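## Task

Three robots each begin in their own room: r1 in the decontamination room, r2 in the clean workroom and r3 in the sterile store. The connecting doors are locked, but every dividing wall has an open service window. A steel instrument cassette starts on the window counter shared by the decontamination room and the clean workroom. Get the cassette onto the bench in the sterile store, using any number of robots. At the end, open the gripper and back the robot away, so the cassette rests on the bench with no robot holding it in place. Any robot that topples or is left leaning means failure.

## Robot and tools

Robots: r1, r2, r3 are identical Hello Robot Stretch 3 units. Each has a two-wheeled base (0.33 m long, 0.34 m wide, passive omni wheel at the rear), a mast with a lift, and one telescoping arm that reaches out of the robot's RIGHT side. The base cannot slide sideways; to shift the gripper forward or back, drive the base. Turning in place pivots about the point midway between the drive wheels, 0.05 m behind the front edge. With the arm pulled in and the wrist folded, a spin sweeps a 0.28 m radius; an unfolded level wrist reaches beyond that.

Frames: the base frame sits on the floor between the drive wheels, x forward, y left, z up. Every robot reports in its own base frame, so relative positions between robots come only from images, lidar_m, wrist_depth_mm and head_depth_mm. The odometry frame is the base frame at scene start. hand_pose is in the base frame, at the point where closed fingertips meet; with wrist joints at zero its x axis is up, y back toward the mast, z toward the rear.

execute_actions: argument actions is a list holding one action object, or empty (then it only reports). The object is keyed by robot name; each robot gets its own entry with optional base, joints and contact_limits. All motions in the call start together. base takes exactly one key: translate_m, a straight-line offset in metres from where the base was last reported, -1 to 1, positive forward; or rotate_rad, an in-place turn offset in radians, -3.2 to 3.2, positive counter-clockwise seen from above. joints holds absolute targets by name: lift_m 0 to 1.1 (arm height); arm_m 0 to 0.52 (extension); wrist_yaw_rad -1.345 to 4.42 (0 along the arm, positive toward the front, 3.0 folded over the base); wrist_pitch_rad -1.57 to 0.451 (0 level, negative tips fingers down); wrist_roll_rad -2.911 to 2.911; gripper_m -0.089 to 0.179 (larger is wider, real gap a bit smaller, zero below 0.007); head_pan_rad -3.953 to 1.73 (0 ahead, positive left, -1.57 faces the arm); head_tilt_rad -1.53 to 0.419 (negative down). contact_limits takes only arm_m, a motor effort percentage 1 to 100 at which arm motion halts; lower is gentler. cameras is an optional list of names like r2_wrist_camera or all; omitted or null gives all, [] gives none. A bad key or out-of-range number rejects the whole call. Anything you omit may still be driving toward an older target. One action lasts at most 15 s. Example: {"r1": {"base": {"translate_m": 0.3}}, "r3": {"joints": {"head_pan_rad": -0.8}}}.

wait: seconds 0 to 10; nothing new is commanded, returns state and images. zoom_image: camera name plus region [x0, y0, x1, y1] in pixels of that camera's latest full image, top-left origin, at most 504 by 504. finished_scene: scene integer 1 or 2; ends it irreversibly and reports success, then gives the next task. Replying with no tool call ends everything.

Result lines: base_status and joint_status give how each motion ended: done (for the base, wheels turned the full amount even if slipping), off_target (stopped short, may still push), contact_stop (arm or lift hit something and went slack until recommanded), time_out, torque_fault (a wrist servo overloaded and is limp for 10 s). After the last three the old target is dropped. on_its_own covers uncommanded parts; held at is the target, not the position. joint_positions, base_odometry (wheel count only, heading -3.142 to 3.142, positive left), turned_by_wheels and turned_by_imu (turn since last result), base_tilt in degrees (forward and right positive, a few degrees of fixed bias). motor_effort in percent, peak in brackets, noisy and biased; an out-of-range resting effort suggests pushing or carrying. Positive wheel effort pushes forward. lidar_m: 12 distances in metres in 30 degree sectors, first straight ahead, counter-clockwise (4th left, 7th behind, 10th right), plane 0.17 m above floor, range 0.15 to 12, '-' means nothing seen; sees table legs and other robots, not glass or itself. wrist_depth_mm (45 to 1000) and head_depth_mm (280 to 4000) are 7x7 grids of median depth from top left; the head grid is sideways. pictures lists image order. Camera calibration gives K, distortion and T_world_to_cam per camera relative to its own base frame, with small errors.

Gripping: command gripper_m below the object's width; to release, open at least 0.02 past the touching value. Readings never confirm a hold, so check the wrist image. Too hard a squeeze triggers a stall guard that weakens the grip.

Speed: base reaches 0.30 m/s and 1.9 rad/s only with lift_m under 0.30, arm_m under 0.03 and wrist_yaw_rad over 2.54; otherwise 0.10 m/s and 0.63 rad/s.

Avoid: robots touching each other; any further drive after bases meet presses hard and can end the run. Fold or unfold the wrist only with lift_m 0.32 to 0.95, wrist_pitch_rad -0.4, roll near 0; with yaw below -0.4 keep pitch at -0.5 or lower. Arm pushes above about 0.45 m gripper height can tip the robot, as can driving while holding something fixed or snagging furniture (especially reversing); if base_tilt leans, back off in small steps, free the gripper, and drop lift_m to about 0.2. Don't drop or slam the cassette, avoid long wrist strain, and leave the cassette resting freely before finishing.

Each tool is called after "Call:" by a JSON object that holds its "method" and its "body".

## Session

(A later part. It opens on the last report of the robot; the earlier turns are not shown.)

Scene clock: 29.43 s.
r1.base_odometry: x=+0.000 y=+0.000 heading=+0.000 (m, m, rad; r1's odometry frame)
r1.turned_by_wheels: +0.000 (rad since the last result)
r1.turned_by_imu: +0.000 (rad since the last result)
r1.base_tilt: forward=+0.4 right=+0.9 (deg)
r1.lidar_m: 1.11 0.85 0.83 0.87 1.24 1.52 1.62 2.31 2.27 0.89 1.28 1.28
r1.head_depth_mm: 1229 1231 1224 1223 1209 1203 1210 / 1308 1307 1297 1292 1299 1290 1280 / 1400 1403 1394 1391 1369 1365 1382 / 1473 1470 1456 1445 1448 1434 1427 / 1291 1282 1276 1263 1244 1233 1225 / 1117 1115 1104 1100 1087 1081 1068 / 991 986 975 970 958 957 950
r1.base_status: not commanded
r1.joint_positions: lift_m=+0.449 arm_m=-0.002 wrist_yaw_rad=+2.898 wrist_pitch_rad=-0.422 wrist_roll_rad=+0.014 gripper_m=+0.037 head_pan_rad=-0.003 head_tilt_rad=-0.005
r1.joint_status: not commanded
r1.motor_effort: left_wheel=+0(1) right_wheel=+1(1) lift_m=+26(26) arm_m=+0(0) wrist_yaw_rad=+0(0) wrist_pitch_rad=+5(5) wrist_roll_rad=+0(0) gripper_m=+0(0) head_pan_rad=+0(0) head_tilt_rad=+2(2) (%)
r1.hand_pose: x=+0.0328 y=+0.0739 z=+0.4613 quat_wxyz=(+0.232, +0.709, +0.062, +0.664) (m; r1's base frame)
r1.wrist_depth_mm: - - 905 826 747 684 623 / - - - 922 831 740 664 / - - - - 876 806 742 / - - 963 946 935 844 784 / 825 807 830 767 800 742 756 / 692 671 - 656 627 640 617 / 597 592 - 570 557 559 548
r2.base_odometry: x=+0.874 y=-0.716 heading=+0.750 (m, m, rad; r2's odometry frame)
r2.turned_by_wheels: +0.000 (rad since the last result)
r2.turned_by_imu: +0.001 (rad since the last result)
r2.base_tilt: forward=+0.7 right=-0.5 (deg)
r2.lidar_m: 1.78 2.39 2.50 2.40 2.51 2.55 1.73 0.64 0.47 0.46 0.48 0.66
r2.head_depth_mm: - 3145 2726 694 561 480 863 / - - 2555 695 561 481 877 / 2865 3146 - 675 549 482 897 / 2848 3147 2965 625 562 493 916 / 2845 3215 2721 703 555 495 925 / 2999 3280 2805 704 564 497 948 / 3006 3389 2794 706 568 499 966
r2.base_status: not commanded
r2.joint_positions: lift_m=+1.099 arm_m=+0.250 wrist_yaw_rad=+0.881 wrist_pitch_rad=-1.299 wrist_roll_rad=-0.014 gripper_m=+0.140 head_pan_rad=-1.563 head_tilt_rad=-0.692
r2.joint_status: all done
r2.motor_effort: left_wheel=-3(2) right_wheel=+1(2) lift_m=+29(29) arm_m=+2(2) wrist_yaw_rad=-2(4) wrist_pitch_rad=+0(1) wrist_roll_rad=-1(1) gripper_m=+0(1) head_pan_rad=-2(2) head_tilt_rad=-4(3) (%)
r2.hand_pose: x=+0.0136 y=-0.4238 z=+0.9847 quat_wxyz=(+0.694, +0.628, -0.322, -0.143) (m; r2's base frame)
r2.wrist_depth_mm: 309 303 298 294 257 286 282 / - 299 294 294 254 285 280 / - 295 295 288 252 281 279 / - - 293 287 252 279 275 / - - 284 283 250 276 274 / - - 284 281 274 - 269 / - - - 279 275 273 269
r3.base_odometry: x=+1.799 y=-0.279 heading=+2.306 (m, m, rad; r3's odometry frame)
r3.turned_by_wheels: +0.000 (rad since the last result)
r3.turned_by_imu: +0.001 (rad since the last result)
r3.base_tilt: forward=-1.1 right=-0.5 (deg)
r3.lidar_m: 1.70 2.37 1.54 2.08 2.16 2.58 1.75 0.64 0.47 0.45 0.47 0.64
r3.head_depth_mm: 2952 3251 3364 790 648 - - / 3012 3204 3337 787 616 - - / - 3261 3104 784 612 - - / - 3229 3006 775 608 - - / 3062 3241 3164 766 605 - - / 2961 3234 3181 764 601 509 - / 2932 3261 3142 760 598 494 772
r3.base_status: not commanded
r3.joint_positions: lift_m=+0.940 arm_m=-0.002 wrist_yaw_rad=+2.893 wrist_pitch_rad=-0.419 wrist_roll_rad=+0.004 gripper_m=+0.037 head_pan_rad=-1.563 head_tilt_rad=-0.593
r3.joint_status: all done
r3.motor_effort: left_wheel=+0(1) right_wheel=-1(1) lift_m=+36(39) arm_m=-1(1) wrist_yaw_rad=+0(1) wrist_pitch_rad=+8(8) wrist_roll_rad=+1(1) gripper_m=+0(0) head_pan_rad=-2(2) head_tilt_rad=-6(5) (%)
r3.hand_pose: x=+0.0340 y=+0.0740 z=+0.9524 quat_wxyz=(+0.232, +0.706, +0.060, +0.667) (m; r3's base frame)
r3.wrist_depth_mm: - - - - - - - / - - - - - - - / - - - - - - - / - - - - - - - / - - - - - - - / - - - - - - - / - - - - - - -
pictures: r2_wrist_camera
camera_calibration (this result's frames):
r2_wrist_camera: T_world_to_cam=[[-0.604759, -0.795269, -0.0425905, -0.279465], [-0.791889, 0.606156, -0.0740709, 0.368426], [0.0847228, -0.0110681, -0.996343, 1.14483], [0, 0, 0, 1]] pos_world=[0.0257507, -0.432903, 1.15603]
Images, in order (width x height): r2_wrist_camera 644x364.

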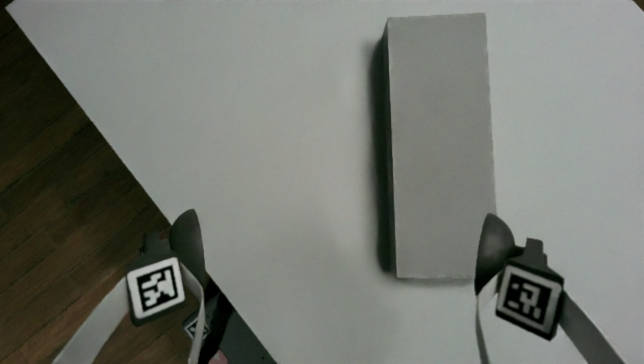

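Call:
{"method": "execute_actions", "body": {"actions": [{"r2":{"joints":{"arm_m":0.348,"lift_m":1.055}},"r3":{"joints":{"wrist_yaw_rad":0.0,"gripper_m":0.14}}}], "cameras": ["r2_wrist_camera"]}}

Scene clock: 32.17 s.
r1.base_odometry: x=+0.000 y=+0.000 heading=+0.000 (m, m, rad; r1's odometry frame)
r1.turned_by_wheels: +0.000 (rad since the last result)
r1.turned_by_imu: +0.000 (rad since the last result)
r1.base_tilt: forward=+0.4 right=+1.0 (deg)
r1.lidar_m: 1.12 0.85 0.83 0.87 1.24 1.52 1.62 2.31 2.27 0.89 1.28 1.28
r1.head_depth_mm: 1232 1223 1223 1217 1218 1206 1206 / 1305 1303 1296 1288 1297 1290 1280 / 1401 1405 1389 1382 1376 1367 1372 / 1478 1467 1451 1447 1435 1433 1437 / 1296 1276 1274 1258 1250 1231 1231 / 1120 1111 1104 1100 1085 1078 1075 / 990 983 976 966 961 953 949
r1.base_status: not commanded
r1.joint_positions: lift_m=+0.449 arm_m=-0.002 wrist_yaw_rad=+2.898 wrist_pitch_rad=-0.422 wrist_roll_rad=+0.014 gripper_m=+0.037 head_pan_rad=-0.003 head_tilt_rad=-0.005
r1.joint_status: not commanded
r1.motor_effort: left_wheel=+1(1) right_wheel=+1(1) lift_m=+26(26) arm_m=+0(1) wrist_yaw_rad=+0(0) wrist_pitch_rad=+5(4) wrist_roll_rad=+0(0) gripper_m=+0(0) head_pan_rad=+0(0) head_tilt_rad=+1(1) (%)
r1.hand_pose: x=+0.0328 y=+0.0739 z=+0.4613 quat_wxyz=(+0.232, +0.709, +0.062, +0.664) (m; r1's base frame)
r1.wrist_depth_mm: - - 916 821 748 674 622 / - - - 920 802 743 688 / - - - - 883 812 726 / - - 989 926 947 842 788 / 829 775 815 762 785 746 740 / 691 689 - 649 619 645 628 / 607 586 - 583 566 560 552
r2.base_odometry: x=+0.874 y=-0.716 heading=+0.750 (m, m, rad; r2's odometry frame)
r2.turned_by_wheels: +0.000 (rad since the last result)
r2.turned_by_imu: +0.001 (rad since the last result)
r2.base_tilt: forward=+0.6 right=-0.6 (deg)
r2.lidar_m: 1.78 2.39 2.49 2.41 2.51 2.54 1.73 0.65 0.48 0.46 0.48 0.66
r2.head_depth_mm: - 3160 2736 695 559 480 864 / - - 2650 697 561 481 879 / 2839 - 2530 684 551 483 902 / 2775 3215 2953 647 562 495 915 / 2937 3228 2677 678 564 496 933 / 2982 3318 2768 703 565 498 951 / 3046 3392 2836 705 567 499 967
r2.base_status: not commanded
r2.joint_positions: lift_m=+1.056 arm_m=+0.348 wrist_yaw_rad=+0.881 wrist_pitch_rad=-1.300 wrist_roll_rad=-0.014 gripper_m=+0.140 head_pan_rad=-1.563 head_tilt_rad=-0.692
r2.joint_status: all done
r2.motor_effort: left_wheel=-2(3) right_wheel=+1(2) lift_m=+7(27) arm_m=+3(1) wrist_yaw_rad=-2(2) wrist_pitch_rad=+0(0) wrist_roll_rad=-1(1) gripper_m=+1(1) head_pan_rad=-2(2) head_tilt_rad=-4(3) (%)
r2.hand_pose: x=+0.0134 y=-0.5217 z=+0.9411 quat_wxyz=(+0.694, +0.628, -0.321, -0.143) (m; r2's base frame)
r2.wrist_depth_mm: 259 257 251 249 246 243 - / 257 252 252 216 244 240 238 / 255 253 248 212 239 238 236 / 252 249 245 209 236 237 233 / 249 245 244 208 233 236 231 / 247 245 241 205 232 - 230 / - 241 237 205 232 229 227
r3.base_odometry: x=+1.799 y=-0.279 heading=+2.306 (m, m, rad; r3's odometry frame)
r3.turned_by_wheels: +0.000 (rad since the last result)
r3.turned_by_imu: +0.001 (rad since the last result)
r3.base_tilt: forward=-1.1 right=-0.5 (deg)
r3.lidar_m: 1.70 2.37 1.55 2.08 2.17 2.59 1.75 0.64 0.47 0.45 0.47 0.64
r3.head_depth_mm: 2985 3262 3317 793 652 - - / 2954 3248 3254 786 633 - - / 3166 3252 3080 783 654 - - / - 3184 2975 779 645 - - / 3038 3264 3123 772 623 499 770 / 3026 3299 3136 765 604 496 769 / 2906 3288 3068 762 598 496 773
r3.base_status: not commanded
r3.joint_positions: lift_m=+0.940 arm_m=-0.002 wrist_yaw_rad=+0.002 wrist_pitch_rad=-0.419 wrist_roll_rad=+0.004 gripper_m=+0.140 head_pan_rad=-1.563 head_tilt_rad=-0.593
r3.joint_status: all done
r3.motor_effort: left_wheel=-1(0) right_wheel=-1(1) lift_m=+35(36) arm_m=-1(1) wrist_yaw_rad=-2(2) wrist_pitch_rad=+8(8) wrist_roll_rad=+1(1) gripper_m=+0(87) head_pan_rad=-2(2) head_tilt_rad=-6(5) (%)
r3.hand_pose: x=-0.0211 y=-0.3677 z=+0.9524 quat_wxyz=(+0.691, +0.147, -0.693, -0.147) (m; r3's base frame)
r3.wrist_depth_mm: - - - - - - - / - - - - - - - / 439 449 446 474 479 488 - / 341 347 354 362 367 372 377 / 281 299 291 291 296 312 304 / 246 - 246 248 248 - 257 / 204 209 210 216 216 214 224
pictures: r2_wrist_camera
camera_calibration (this result's frames):
r2_wrist_camera: T_world_to_cam=[[-0.604786, -0.795247, -0.0426186, -0.359209], [-0.791927, 0.606193, -0.0733665, 0.423775], [0.0841796, -0.0106203, -0.996394, 1.1006], [0, 0, 0, 1]] pos_world=[0.0257058, -0.530861, 1.11242]
Images, in order (width x height): r2_wrist_camera 644x364.

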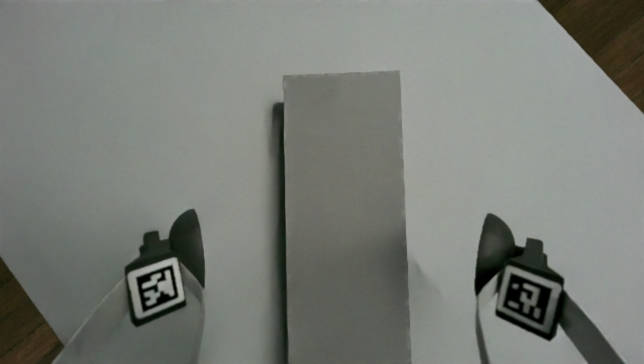

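Call:
{"method": "execute_actions", "body": {"actions": [{"r2":{"joints":{"lift_m":1.003}},"r3":{"joints":{"lift_m":1.02}}}], "cameras": ["r2_wrist_camera"]}}

Call:
{"method": "execute_actions", "body": {"actions": [{"r2":{"joints":{"gripper_m":0.01}},"r3":{"joints":{"lift_m":1.1,"wrist_pitch_rad":-1.3}}}], "cameras": ["r2_wrist_camera","r2_head_camera"]}}

Scene clock: 34.10 s.
r1.base_odometry: x=+0.000 y=+0.000 heading=+0.000 (m, m, rad; r1's odometry frame)
r1.turned_by_wheels: +0.000 (rad since the last result)
r1.turned_by_imu: +0.000 (rad since the last result)
r1.base_tilt: forward=+0.4 right=+0.9 (deg)
r1.lidar_m: 1.11 0.85 0.83 0.87 1.24 1.52 1.62 2.31 2.28 0.90 1.28 1.28
r1.head_depth_mm: 1233 1228 1220 1216 1212 1211 1202 / 1315 1312 1298 1297 1292 1284 1280 / 1408 1392 1385 1386 1372 1366 1363 / 1472 1460 1459 1447 1451 1431 1421 / 1302 1282 1270 1254 1248 1239 1224 / 1125 1116 1105 1096 1090 1074 1071 / 990 984 974 967 958 953 954
r1.base_status: not commanded
r1.joint_positions: lift_m=+0.449 arm_m=-0.002 wrist_yaw_rad=+2.898 wrist_pitch_rad=-0.422 wrist_roll_rad=+0.014 gripper_m=+0.037 head_pan_rad=-0.003 head_tilt_rad=-0.005
r1.joint_status: not commanded
r1.motor_effort: left_wheel=+0(1) right_wheel=+0(1) lift_m=+26(26) arm_m=+0(0) wrist_yaw_rad=+0(0) wrist_pitch_rad=+5(5) wrist_roll_rad=+0(0) gripper_m=+0(0) head_pan_rad=+0(0) head_tilt_rad=+1(1) (%)
r1.hand_pose: x=+0.0328 y=+0.0739 z=+0.4613 quat_wxyz=(+0.232, +0.709, +0.062, +0.664) (m; r1's base frame)
r1.wrist_depth_mm: - - 928 846 764 669 622 / - - - 903 814 729 668 / - - - - 892 796 733 / - - 989 957 903 862 781 / 799 828 831 782 789 751 717 / 685 682 - 654 615 633 638 / 595 591 - 583 565 558 547
r2.base_odometry: x=+0.874 y=-0.716 heading=+0.750 (m, m, rad; r2's odometry frame)
r2.turned_by_wheels: +0.000 (rad since the last result)
r2.turned_by_imu: +0.000 (rad since the last result)
r2.base_tilt: forward=+0.6 right=-0.5 (deg)
r2.lidar_m: 1.78 2.39 2.49 2.41 2.50 2.55 1.72 0.65 0.47 0.46 0.48 0.66
r2.head_depth_mm: 2830 3207 2728 695 560 480 865 / 2858 - 2756 700 562 481 881 / 2894 - - 624 550 483 898 / 2841 3235 2672 648 562 495 917 / 2874 3299 2689 678 564 495 931 / 2962 3310 2841 702 567 496 949 / 3027 3383 2775 705 566 498 966
r2.base_status: not commanded
r2.joint_positions: lift_m=+1.004 arm_m=+0.348 wrist_yaw_rad=+0.881 wrist_pitch_rad=-1.300 wrist_roll_rad=-0.014 gripper_m=+0.140 head_pan_rad=-1.563 head_tilt_rad=-0.692
r2.joint_status: all done
r2.motor_effort: left_wheel=-2(3) right_wheel=+2(2) lift_m=+7(5) arm_m=+2(2) wrist_yaw_rad=-2(1) wrist_pitch_rad=+0(0) wrist_roll_rad=-1(1) gripper_m=+0(0) head_pan_rad=-2(2) head_tilt_rad=-3(3) (%)
r2.hand_pose: x=+0.0134 y=-0.5217 z=+0.8891 quat_wxyz=(+0.694, +0.628, -0.321, -0.143) (m; r2's base frame)
r2.wrist_depth_mm: 204 200 198 195 192 190 188 / 202 200 197 161 160 189 186 / 200 196 195 159 159 187 185 / 198 195 194 158 157 185 183 / 195 194 190 156 156 184 181 / 194 193 189 155 154 - 180 / 192 188 187 154 153 181 179
r3.base_odometry: x=+1.799 y=-0.279 heading=+2.306 (m, m, rad; r3's odometry frame)
r3.turned_by_wheels: +0.000 (rad since the last result)
r3.turned_by_imu: +0.000 (rad since the last result)
r3.base_tilt: forward=-1.1 right=-0.4 (deg)
r3.lidar_m: 1.70 2.37 1.55 2.08 2.16 2.59 1.75 0.64 0.47 0.45 0.47 0.64
r3.head_depth_mm: 2942 3290 3375 - - - - / 3005 3234 3280 - - - - / 3140 3242 3097 - - - - / - 3213 2938 - 636 - 765 / 3076 3263 3162 775 605 497 764 / 2996 3227 3149 769 602 497 769 / 2981 3272 3123 759 598 494 772
r3.base_status: not commanded
r3.joint_positions: lift_m=+1.020 arm_m=-0.002 wrist_yaw_rad=+0.002 wrist_pitch_rad=-0.419 wrist_roll_rad=+0.004 gripper_m=+0.140 head_pan_rad=-1.563 head_tilt_rad=-0.593
r3.joint_status: all done
r3.motor_effort: left_wheel=+0(0) right_wheel=-1(1) lift_m=+35(40) arm_m=-1(1) wrist_yaw_rad=-2(2) wrist_pitch_rad=+8(8) wrist_roll_rad=+1(1) gripper_m=+0(0) head_pan_rad=-2(2) head_tilt_rad=-4(5) (%)
r3.hand_pose: x=-0.0212 y=-0.3677 z=+1.0324 quat_wxyz=(+0.690, +0.147, -0.693, -0.147) (m; r3's base frame)
r3.wrist_depth_mm: - - - - - - - / - - - - - - - / - - - - - - - / 474 472 500 498 495 516 - / 394 409 404 419 415 434 403 / 343 - 337 345 349 - 355 / 287 291 293 297 300 298 311
pictures: r2_wrist_camera
camera_calibration (this result's frames):
r2_wrist_camera: T_world_to_cam=[[-0.604786, -0.795247, -0.0426186, -0.361429], [-0.791927, 0.606193, -0.0733663, 0.419963], [0.0841794, -0.0106201, -0.996394, 1.04879], [0, 0, 0, 1]] pos_world=[0.0257058, -0.530866, 1.06041]
Images, in order (width x height): r2_wrist_camera 644x364.

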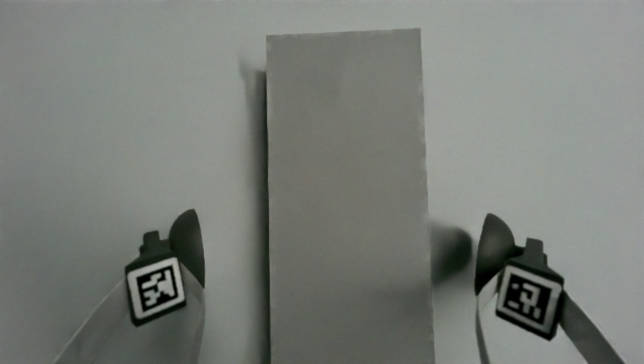

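Scene clock: 35.90 s.
r1.base_odometry: x=+0.000 y=+0.000 heading=+0.000 (m, m, rad; r1's odometry frame)
r1.turned_by_wheels: +0.000 (rad since the last result)
r1.turned_by_imu: +0.000 (rad since the last result)
r1.base_tilt: forward=+0.4 right=+0.9 (deg)
r1.lidar_m: 1.11 0.85 0.83 0.87 1.24 1.52 1.62 2.31 2.28 0.89 1.29 1.28
r1.head_depth_mm: 1233 1223 1223 1219 1208 1209 1205 / 1305 1300 1296 1291 1292 1289 1280 / 1406 1405 1384 1387 1383 1374 1369 / 1491 1469 1460 1457 1439 1431 1430 / 1298 1285 1269 1261 1256 1228 1231 / 1124 1112 1103 1093 1086 1078 1072 / 992 986 974 966 961 953 948
r1.base_status: not commanded
r1.joint_positions: lift_m=+0.449 arm_m=-0.002 wrist_yaw_rad=+2.898 wrist_pitch_rad=-0.422 wrist_roll_rad=+0.014 gripper_m=+0.037 head_pan_rad=-0.003 head_tilt_rad=-0.005
r1.joint_status: not commanded
r1.motor_effort: left_wheel=+0(0) right_wheel=+0(0) lift_m=+26(26) arm_m=+0(0) wrist_yaw_rad=+0(0) wrist_pitch_rad=+4(4) wrist_roll_rad=+0(0) gripper_m=+0(0) head_pan_rad=+0(0) head_tilt_rad=+1(1) (%)
r1.hand_pose: x=+0.0328 y=+0.0739 z=+0.4613 quat_wxyz=(+0.232, +0.709, +0.062, +0.664) (m; r1's base frame)
r1.wrist_depth_mm: - - 910 818 751 681 627 / - - - 916 821 739 669 / - - - - 893 793 714 / - - 953 929 929 837 782 / 835 802 830 782 784 744 727 / 695 686 - 651 623 650 621 / 594 588 - 577 566 562 554
r2.base_odometry: x=+0.874 y=-0.716 heading=+0.750 (m, m, rad; r2's odometry frame)
r2.turned_by_wheels: +0.000 (rad since the last result)
r2.turned_by_imu: +0.000 (rad since the last result)
r2.base_tilt: forward=+0.6 right=-0.4 (deg)
r2.lidar_m: 1.78 2.38 2.49 2.41 2.50 2.54 1.73 0.65 0.47 0.46 0.48 0.66
r2.head_depth_mm: 2783 3190 2722 696 560 481 866 / 2799 - 2744 697 562 480 882 / 2840 - - 614 548 484 898 / 2833 3193 2631 673 562 496 915 / 2857 3251 2706 677 563 495 934 / 2975 3278 2756 703 565 495 946 / 3016 3390 2801 702 567 499 964
r2.base_status: not commanded
r2.joint_positions: lift_m=+1.004 arm_m=+0.348 wrist_yaw_rad=+0.881 wrist_pitch_rad=-1.303 wrist_roll_rad=-0.014 gripper_m=+0.012 head_pan_rad=-1.563 head_tilt_rad=-0.692
r2.joint_status: all done
r2.motor_effort: left_wheel=-2(3) right_wheel=+2(2) lift_m=+8(8) arm_m=+2(2) wrist_yaw_rad=-1(1) wrist_pitch_rad=+1(1) wrist_roll_rad=+0(0) gripper_m=-32(100) head_pan_rad=-1(1) head_tilt_rad=-4(3) (%)
r2.hand_pose: x=+0.0128 y=-0.5213 z=+0.8889 quat_wxyz=(+0.694, +0.629, -0.320, -0.144) (m; r2's base frame)
r2.wrist_depth_mm: 203 200 198 194 192 189 187 / 199 199 194 161 160 187 186 / 198 197 193 158 158 187 184 / 197 195 193 156 156 185 184 / 195 194 191 155 154 183 182 / 194 192 156 155 153 182 179 / 193 190 187 152 152 179 179
r3.base_odometry: x=+1.799 y=-0.279 heading=+2.306 (m, m, rad; r3's odometry frame)
r3.turned_by_wheels: +0.000 (rad since the last result)
r3.turned_by_imu: +0.000 (rad since the last result)
r3.base_tilt: forward=-1.1 right=-0.5 (deg)
r3.lidar_m: 1.70 2.36 1.55 2.08 2.16 2.59 1.75 0.64 0.47 0.45 0.47 0.64
r3.head_depth_mm: - - - - - - - / - - - - - - - / - - - - - - - / - 3194 2948 2523 591 - 796 / 3021 3209 3159 772 603 512 770 / 2955 3287 3119 767 601 496 457 / 3005 3276 3109 762 598 494 770
r3.base_status: not commanded
r3.joint_positions: lift_m=+1.098 arm_m=-0.002 wrist_yaw_rad=+0.001 wrist_pitch_rad=-1.298 wrist_roll_rad=+0.004 gripper_m=+0.140 head_pan_rad=-1.563 head_tilt_rad=-0.593
r3.joint_status: all done
joint sent to its limit — the command would take r3.lift_m past its upper limit, so that joint was sent only as far as its limit.
r3.motor_effort: left_wheel=-1(1) right_wheel=-1(1) lift_m=+36(40) arm_m=-1(1) wrist_yaw_rad=-1(2) wrist_pitch_rad=-1(10) wrist_roll_rad=+1(1) gripper_m=+0(0) head_pan_rad=-3(2) head_tilt_rad=-5(6) (%)
r3.hand_pose: x=-0.0216 y=-0.1891 z=+0.9838 quat_wxyz=(+0.562, +0.427, -0.564, -0.428) (m; r3's base frame)
r3.wrist_depth_mm: 290 292 297 303 301 304 309 / 287 288 291 290 296 303 307 / - - - - - - 967 / - - - - - - - / - - - - - - - / - - - - - - - / - - - - - - -
pictures: r2_head_camera (sideways: a quarter turn clockwise sets it upright), r2_wrist_camera
camera_calibration (this result's frames):
r2_head_camera: T_world_to_cam=[[-0.0187877, 0.612499, -0.790248, 1.04503], [0.999099, 0.0415896, 0.00848188, -0.0147182], [0.0380613, -0.789376, -0.612728, 0.758202], [0, 0, 0, 1]] pos_world=[0.00548057, -0.0409602, 1.29053]
r2_wrist_camera: T_world_to_cam=[[-0.604887, -0.795163, -0.0427405, -0.36131], [-0.792097, 0.606333, -0.0702995, 0.416562], [0.0818146, -0.00866867, -0.99661, 1.04987], [0, 0, 0, 1]] pos_world=[0.0255109, -0.530775, 1.06016]
Images, in order (width x height): r2_head_camera 896x504, r2_wrist_camera 644x364.

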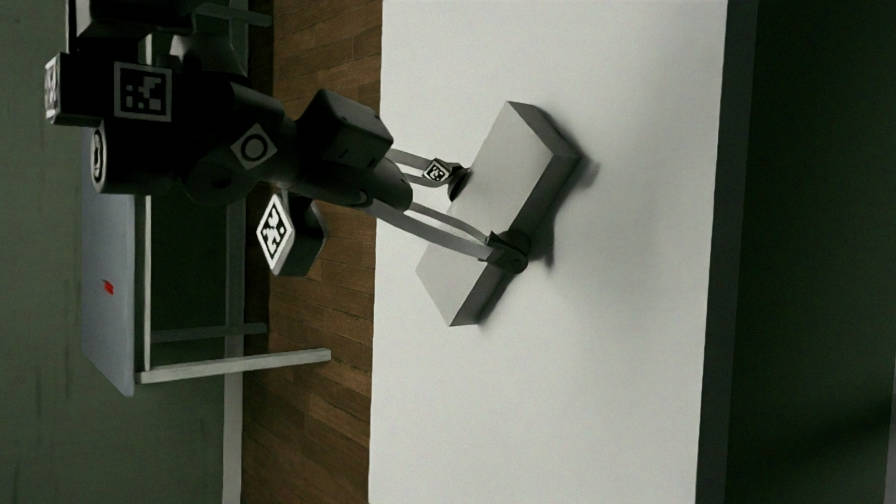

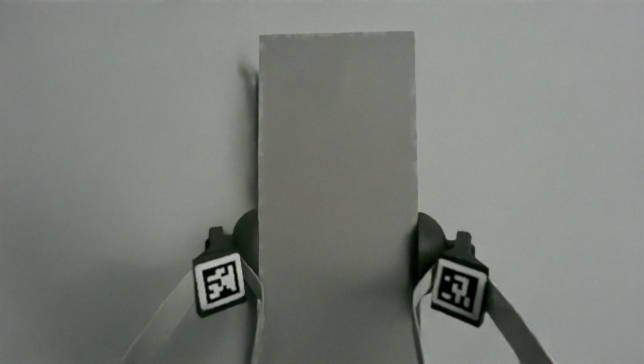

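Call:
{"method": "execute_actions", "body": {"actions": [{"r2":{"joints":{"lift_m":1.05}}}], "cameras": ["r2_wrist_camera"]}}

Scene clock: 37.33 s.
r1.base_odometry: x=+0.000 y=+0.000 heading=+0.000 (m, m, rad; r1's odometry frame)
r1.turned_by_wheels: +0.000 (rad since the last result)
r1.turned_by_imu: +0.000 (rad since the last result)
r1.base_tilt: forward=+0.4 right=+0.9 (deg)
r1.lidar_m: 1.12 0.85 0.83 0.87 1.24 1.52 1.62 2.30 2.27 0.89 1.29 1.28
r1.head_depth_mm: 1228 1227 1221 1220 1214 1211 1206 / 1313 1302 1299 1289 1291 1286 1279 / 1405 1396 1391 1379 1380 1370 1371 / 1479 1480 1451 1439 1432 1430 1418 / 1298 1284 1268 1257 1252 1244 1230 / 1118 1109 1104 1092 1084 1080 1073 / 987 977 976 971 961 954 951
r1.base_status: not commanded
r1.joint_positions: lift_m=+0.449 arm_m=-0.002 wrist_yaw_rad=+2.898 wrist_pitch_rad=-0.422 wrist_roll_rad=+0.014 gripper_m=+0.037 head_pan_rad=-0.003 head_tilt_rad=-0.005
r1.joint_status: not commanded
r1.motor_effort: left_wheel=+1(0) right_wheel=+1(0) lift_m=+26(26) arm_m=-1(1) wrist_yaw_rad=+0(0) wrist_pitch_rad=+5(4) wrist_roll_rad=+0(0) gripper_m=+0(0) head_pan_rad=+0(0) head_tilt_rad=+1(0) (%)
r1.hand_pose: x=+0.0328 y=+0.0739 z=+0.4613 quat_wxyz=(+0.232, +0.709, +0.062, +0.664) (m; r1's base frame)
r1.wrist_depth_mm: - - 921 823 734 663 638 / - - - 915 816 737 671 / - - - - 878 806 726 / - - 944 975 937 841 796 / 808 792 827 767 779 746 736 / 692 679 - 666 625 648 630 / 605 588 - 584 570 559 546
r2.base_odometry: x=+0.874 y=-0.716 heading=+0.750 (m, m, rad; r2's odometry frame)
r2.turned_by_wheels: +0.000 (rad since the last result)
r2.turned_by_imu: +0.000 (rad since the last result)
r2.base_tilt: forward=+0.6 right=-0.6 (deg)
r2.lidar_m: 1.77 2.39 2.49 2.41 2.51 2.55 1.73 0.64 0.47 0.46 0.48 0.66
r2.head_depth_mm: - 3201 2721 695 560 480 869 / - - 2645 699 560 481 881 / 2836 - - 563 547 484 901 / 2830 3211 2775 629 564 494 908 / 2866 3315 2711 656 565 496 934 / 2978 3301 2806 702 564 497 953 / 3043 3330 2814 705 568 500 965
r2.base_status: not commanded
r2.joint_positions: lift_m=+1.049 arm_m=+0.348 wrist_yaw_rad=+0.881 wrist_pitch_rad=-1.306 wrist_roll_rad=-0.014 gripper_m=+0.019 head_pan_rad=-1.563 head_tilt_rad=-0.692
r2.joint_status: all done
r2.on_its_own: gripper_m is held at +0.017, not at your +0.010, by its stall guard, which is still easing
r2.motor_effort: left_wheel=-3(2) right_wheel=+3(2) lift_m=+30(33) arm_m=+2(2) wrist_yaw_rad=-1(1) wrist_pitch_rad=+2(2) wrist_roll_rad=-1(0) gripper_m=-29(32) head_pan_rad=-2(3) head_tilt_rad=-3(3) (%)
r2.hand_pose: x=+0.0123 y=-0.5208 z=+0.9343 quat_wxyz=(+0.694, +0.629, -0.320, -0.145) (m; r2's base frame)
r2.wrist_depth_mm: 250 249 244 240 239 235 - / 249 245 241 160 160 232 230 / 246 243 239 159 159 230 227 / 243 241 239 157 156 229 225 / 243 240 237 156 155 228 224 / 241 237 156 154 154 226 223 / - 237 233 153 153 226 222
r3.base_odometry: x=+1.799 y=-0.279 heading=+2.306 (m, m, rad; r3's odometry frame)
r3.turned_by_wheels: +0.000 (rad since the last result)
r3.turned_by_imu: +0.000 (rad since the last result)
r3.base_tilt: forward=-1.2 right=-0.5 (deg)
r3.lidar_m: 1.70 2.36 1.55 2.08 2.16 2.59 1.75 0.64 0.47 0.45 0.47 0.64
r3.head_depth_mm: - - - - - - - / - - - - - - - / - - - - - - - / - 3230 3021 2544 590 - 795 / 3032 3292 3131 769 605 512 768 / 3011 3294 3173 766 602 496 457 / 2966 3266 3142 760 599 494 772
r3.base_status: not commanded
r3.joint_positions: lift_m=+1.098 arm_m=-0.002 wrist_yaw_rad=+0.001 wrist_pitch_rad=-1.298 wrist_roll_rad=+0.004 gripper_m=+0.140 head_pan_rad=-1.563 head_tilt_rad=-0.593
r3.joint_status: not commanded
r3.motor_effort: left_wheel=+0(0) right_wheel=-1(1) lift_m=+35(35) arm_m=-1(1) wrist_yaw_rad=-2(0) wrist_pitch_rad=-1(0) wrist_roll_rad=+1(1) gripper_m=+0(0) head_pan_rad=-2(3) head_tilt_rad=-6(5) (%)
r3.hand_pose: x=-0.0216 y=-0.1891 z=+0.9838 quat_wxyz=(+0.562, +0.427, -0.564, -0.428) (m; r3's base frame)
r3.wrist_depth_mm: 290 291 296 299 303 305 308 / 289 290 296 294 298 302 306 / - - - - - 987 960 / - - - - - - - / - - - - - - - / - - - - - - - / - - - - - - -
pictures: r2_wrist_camera
camera_calibration (this result's frames):
r2_wrist_camera: T_world_to_cam=[[-0.604976, -0.79509, -0.0428452, -0.359204], [-0.792237, 0.606451, -0.0676589, 0.416682], [0.0797784, -0.0069884, -0.996788, 1.09626], [0, 0, 0, 1]] pos_world=[0.0253427, -0.530636, 1.10555]
Images, in order (width x height): r2_wrist_camera 644x364.

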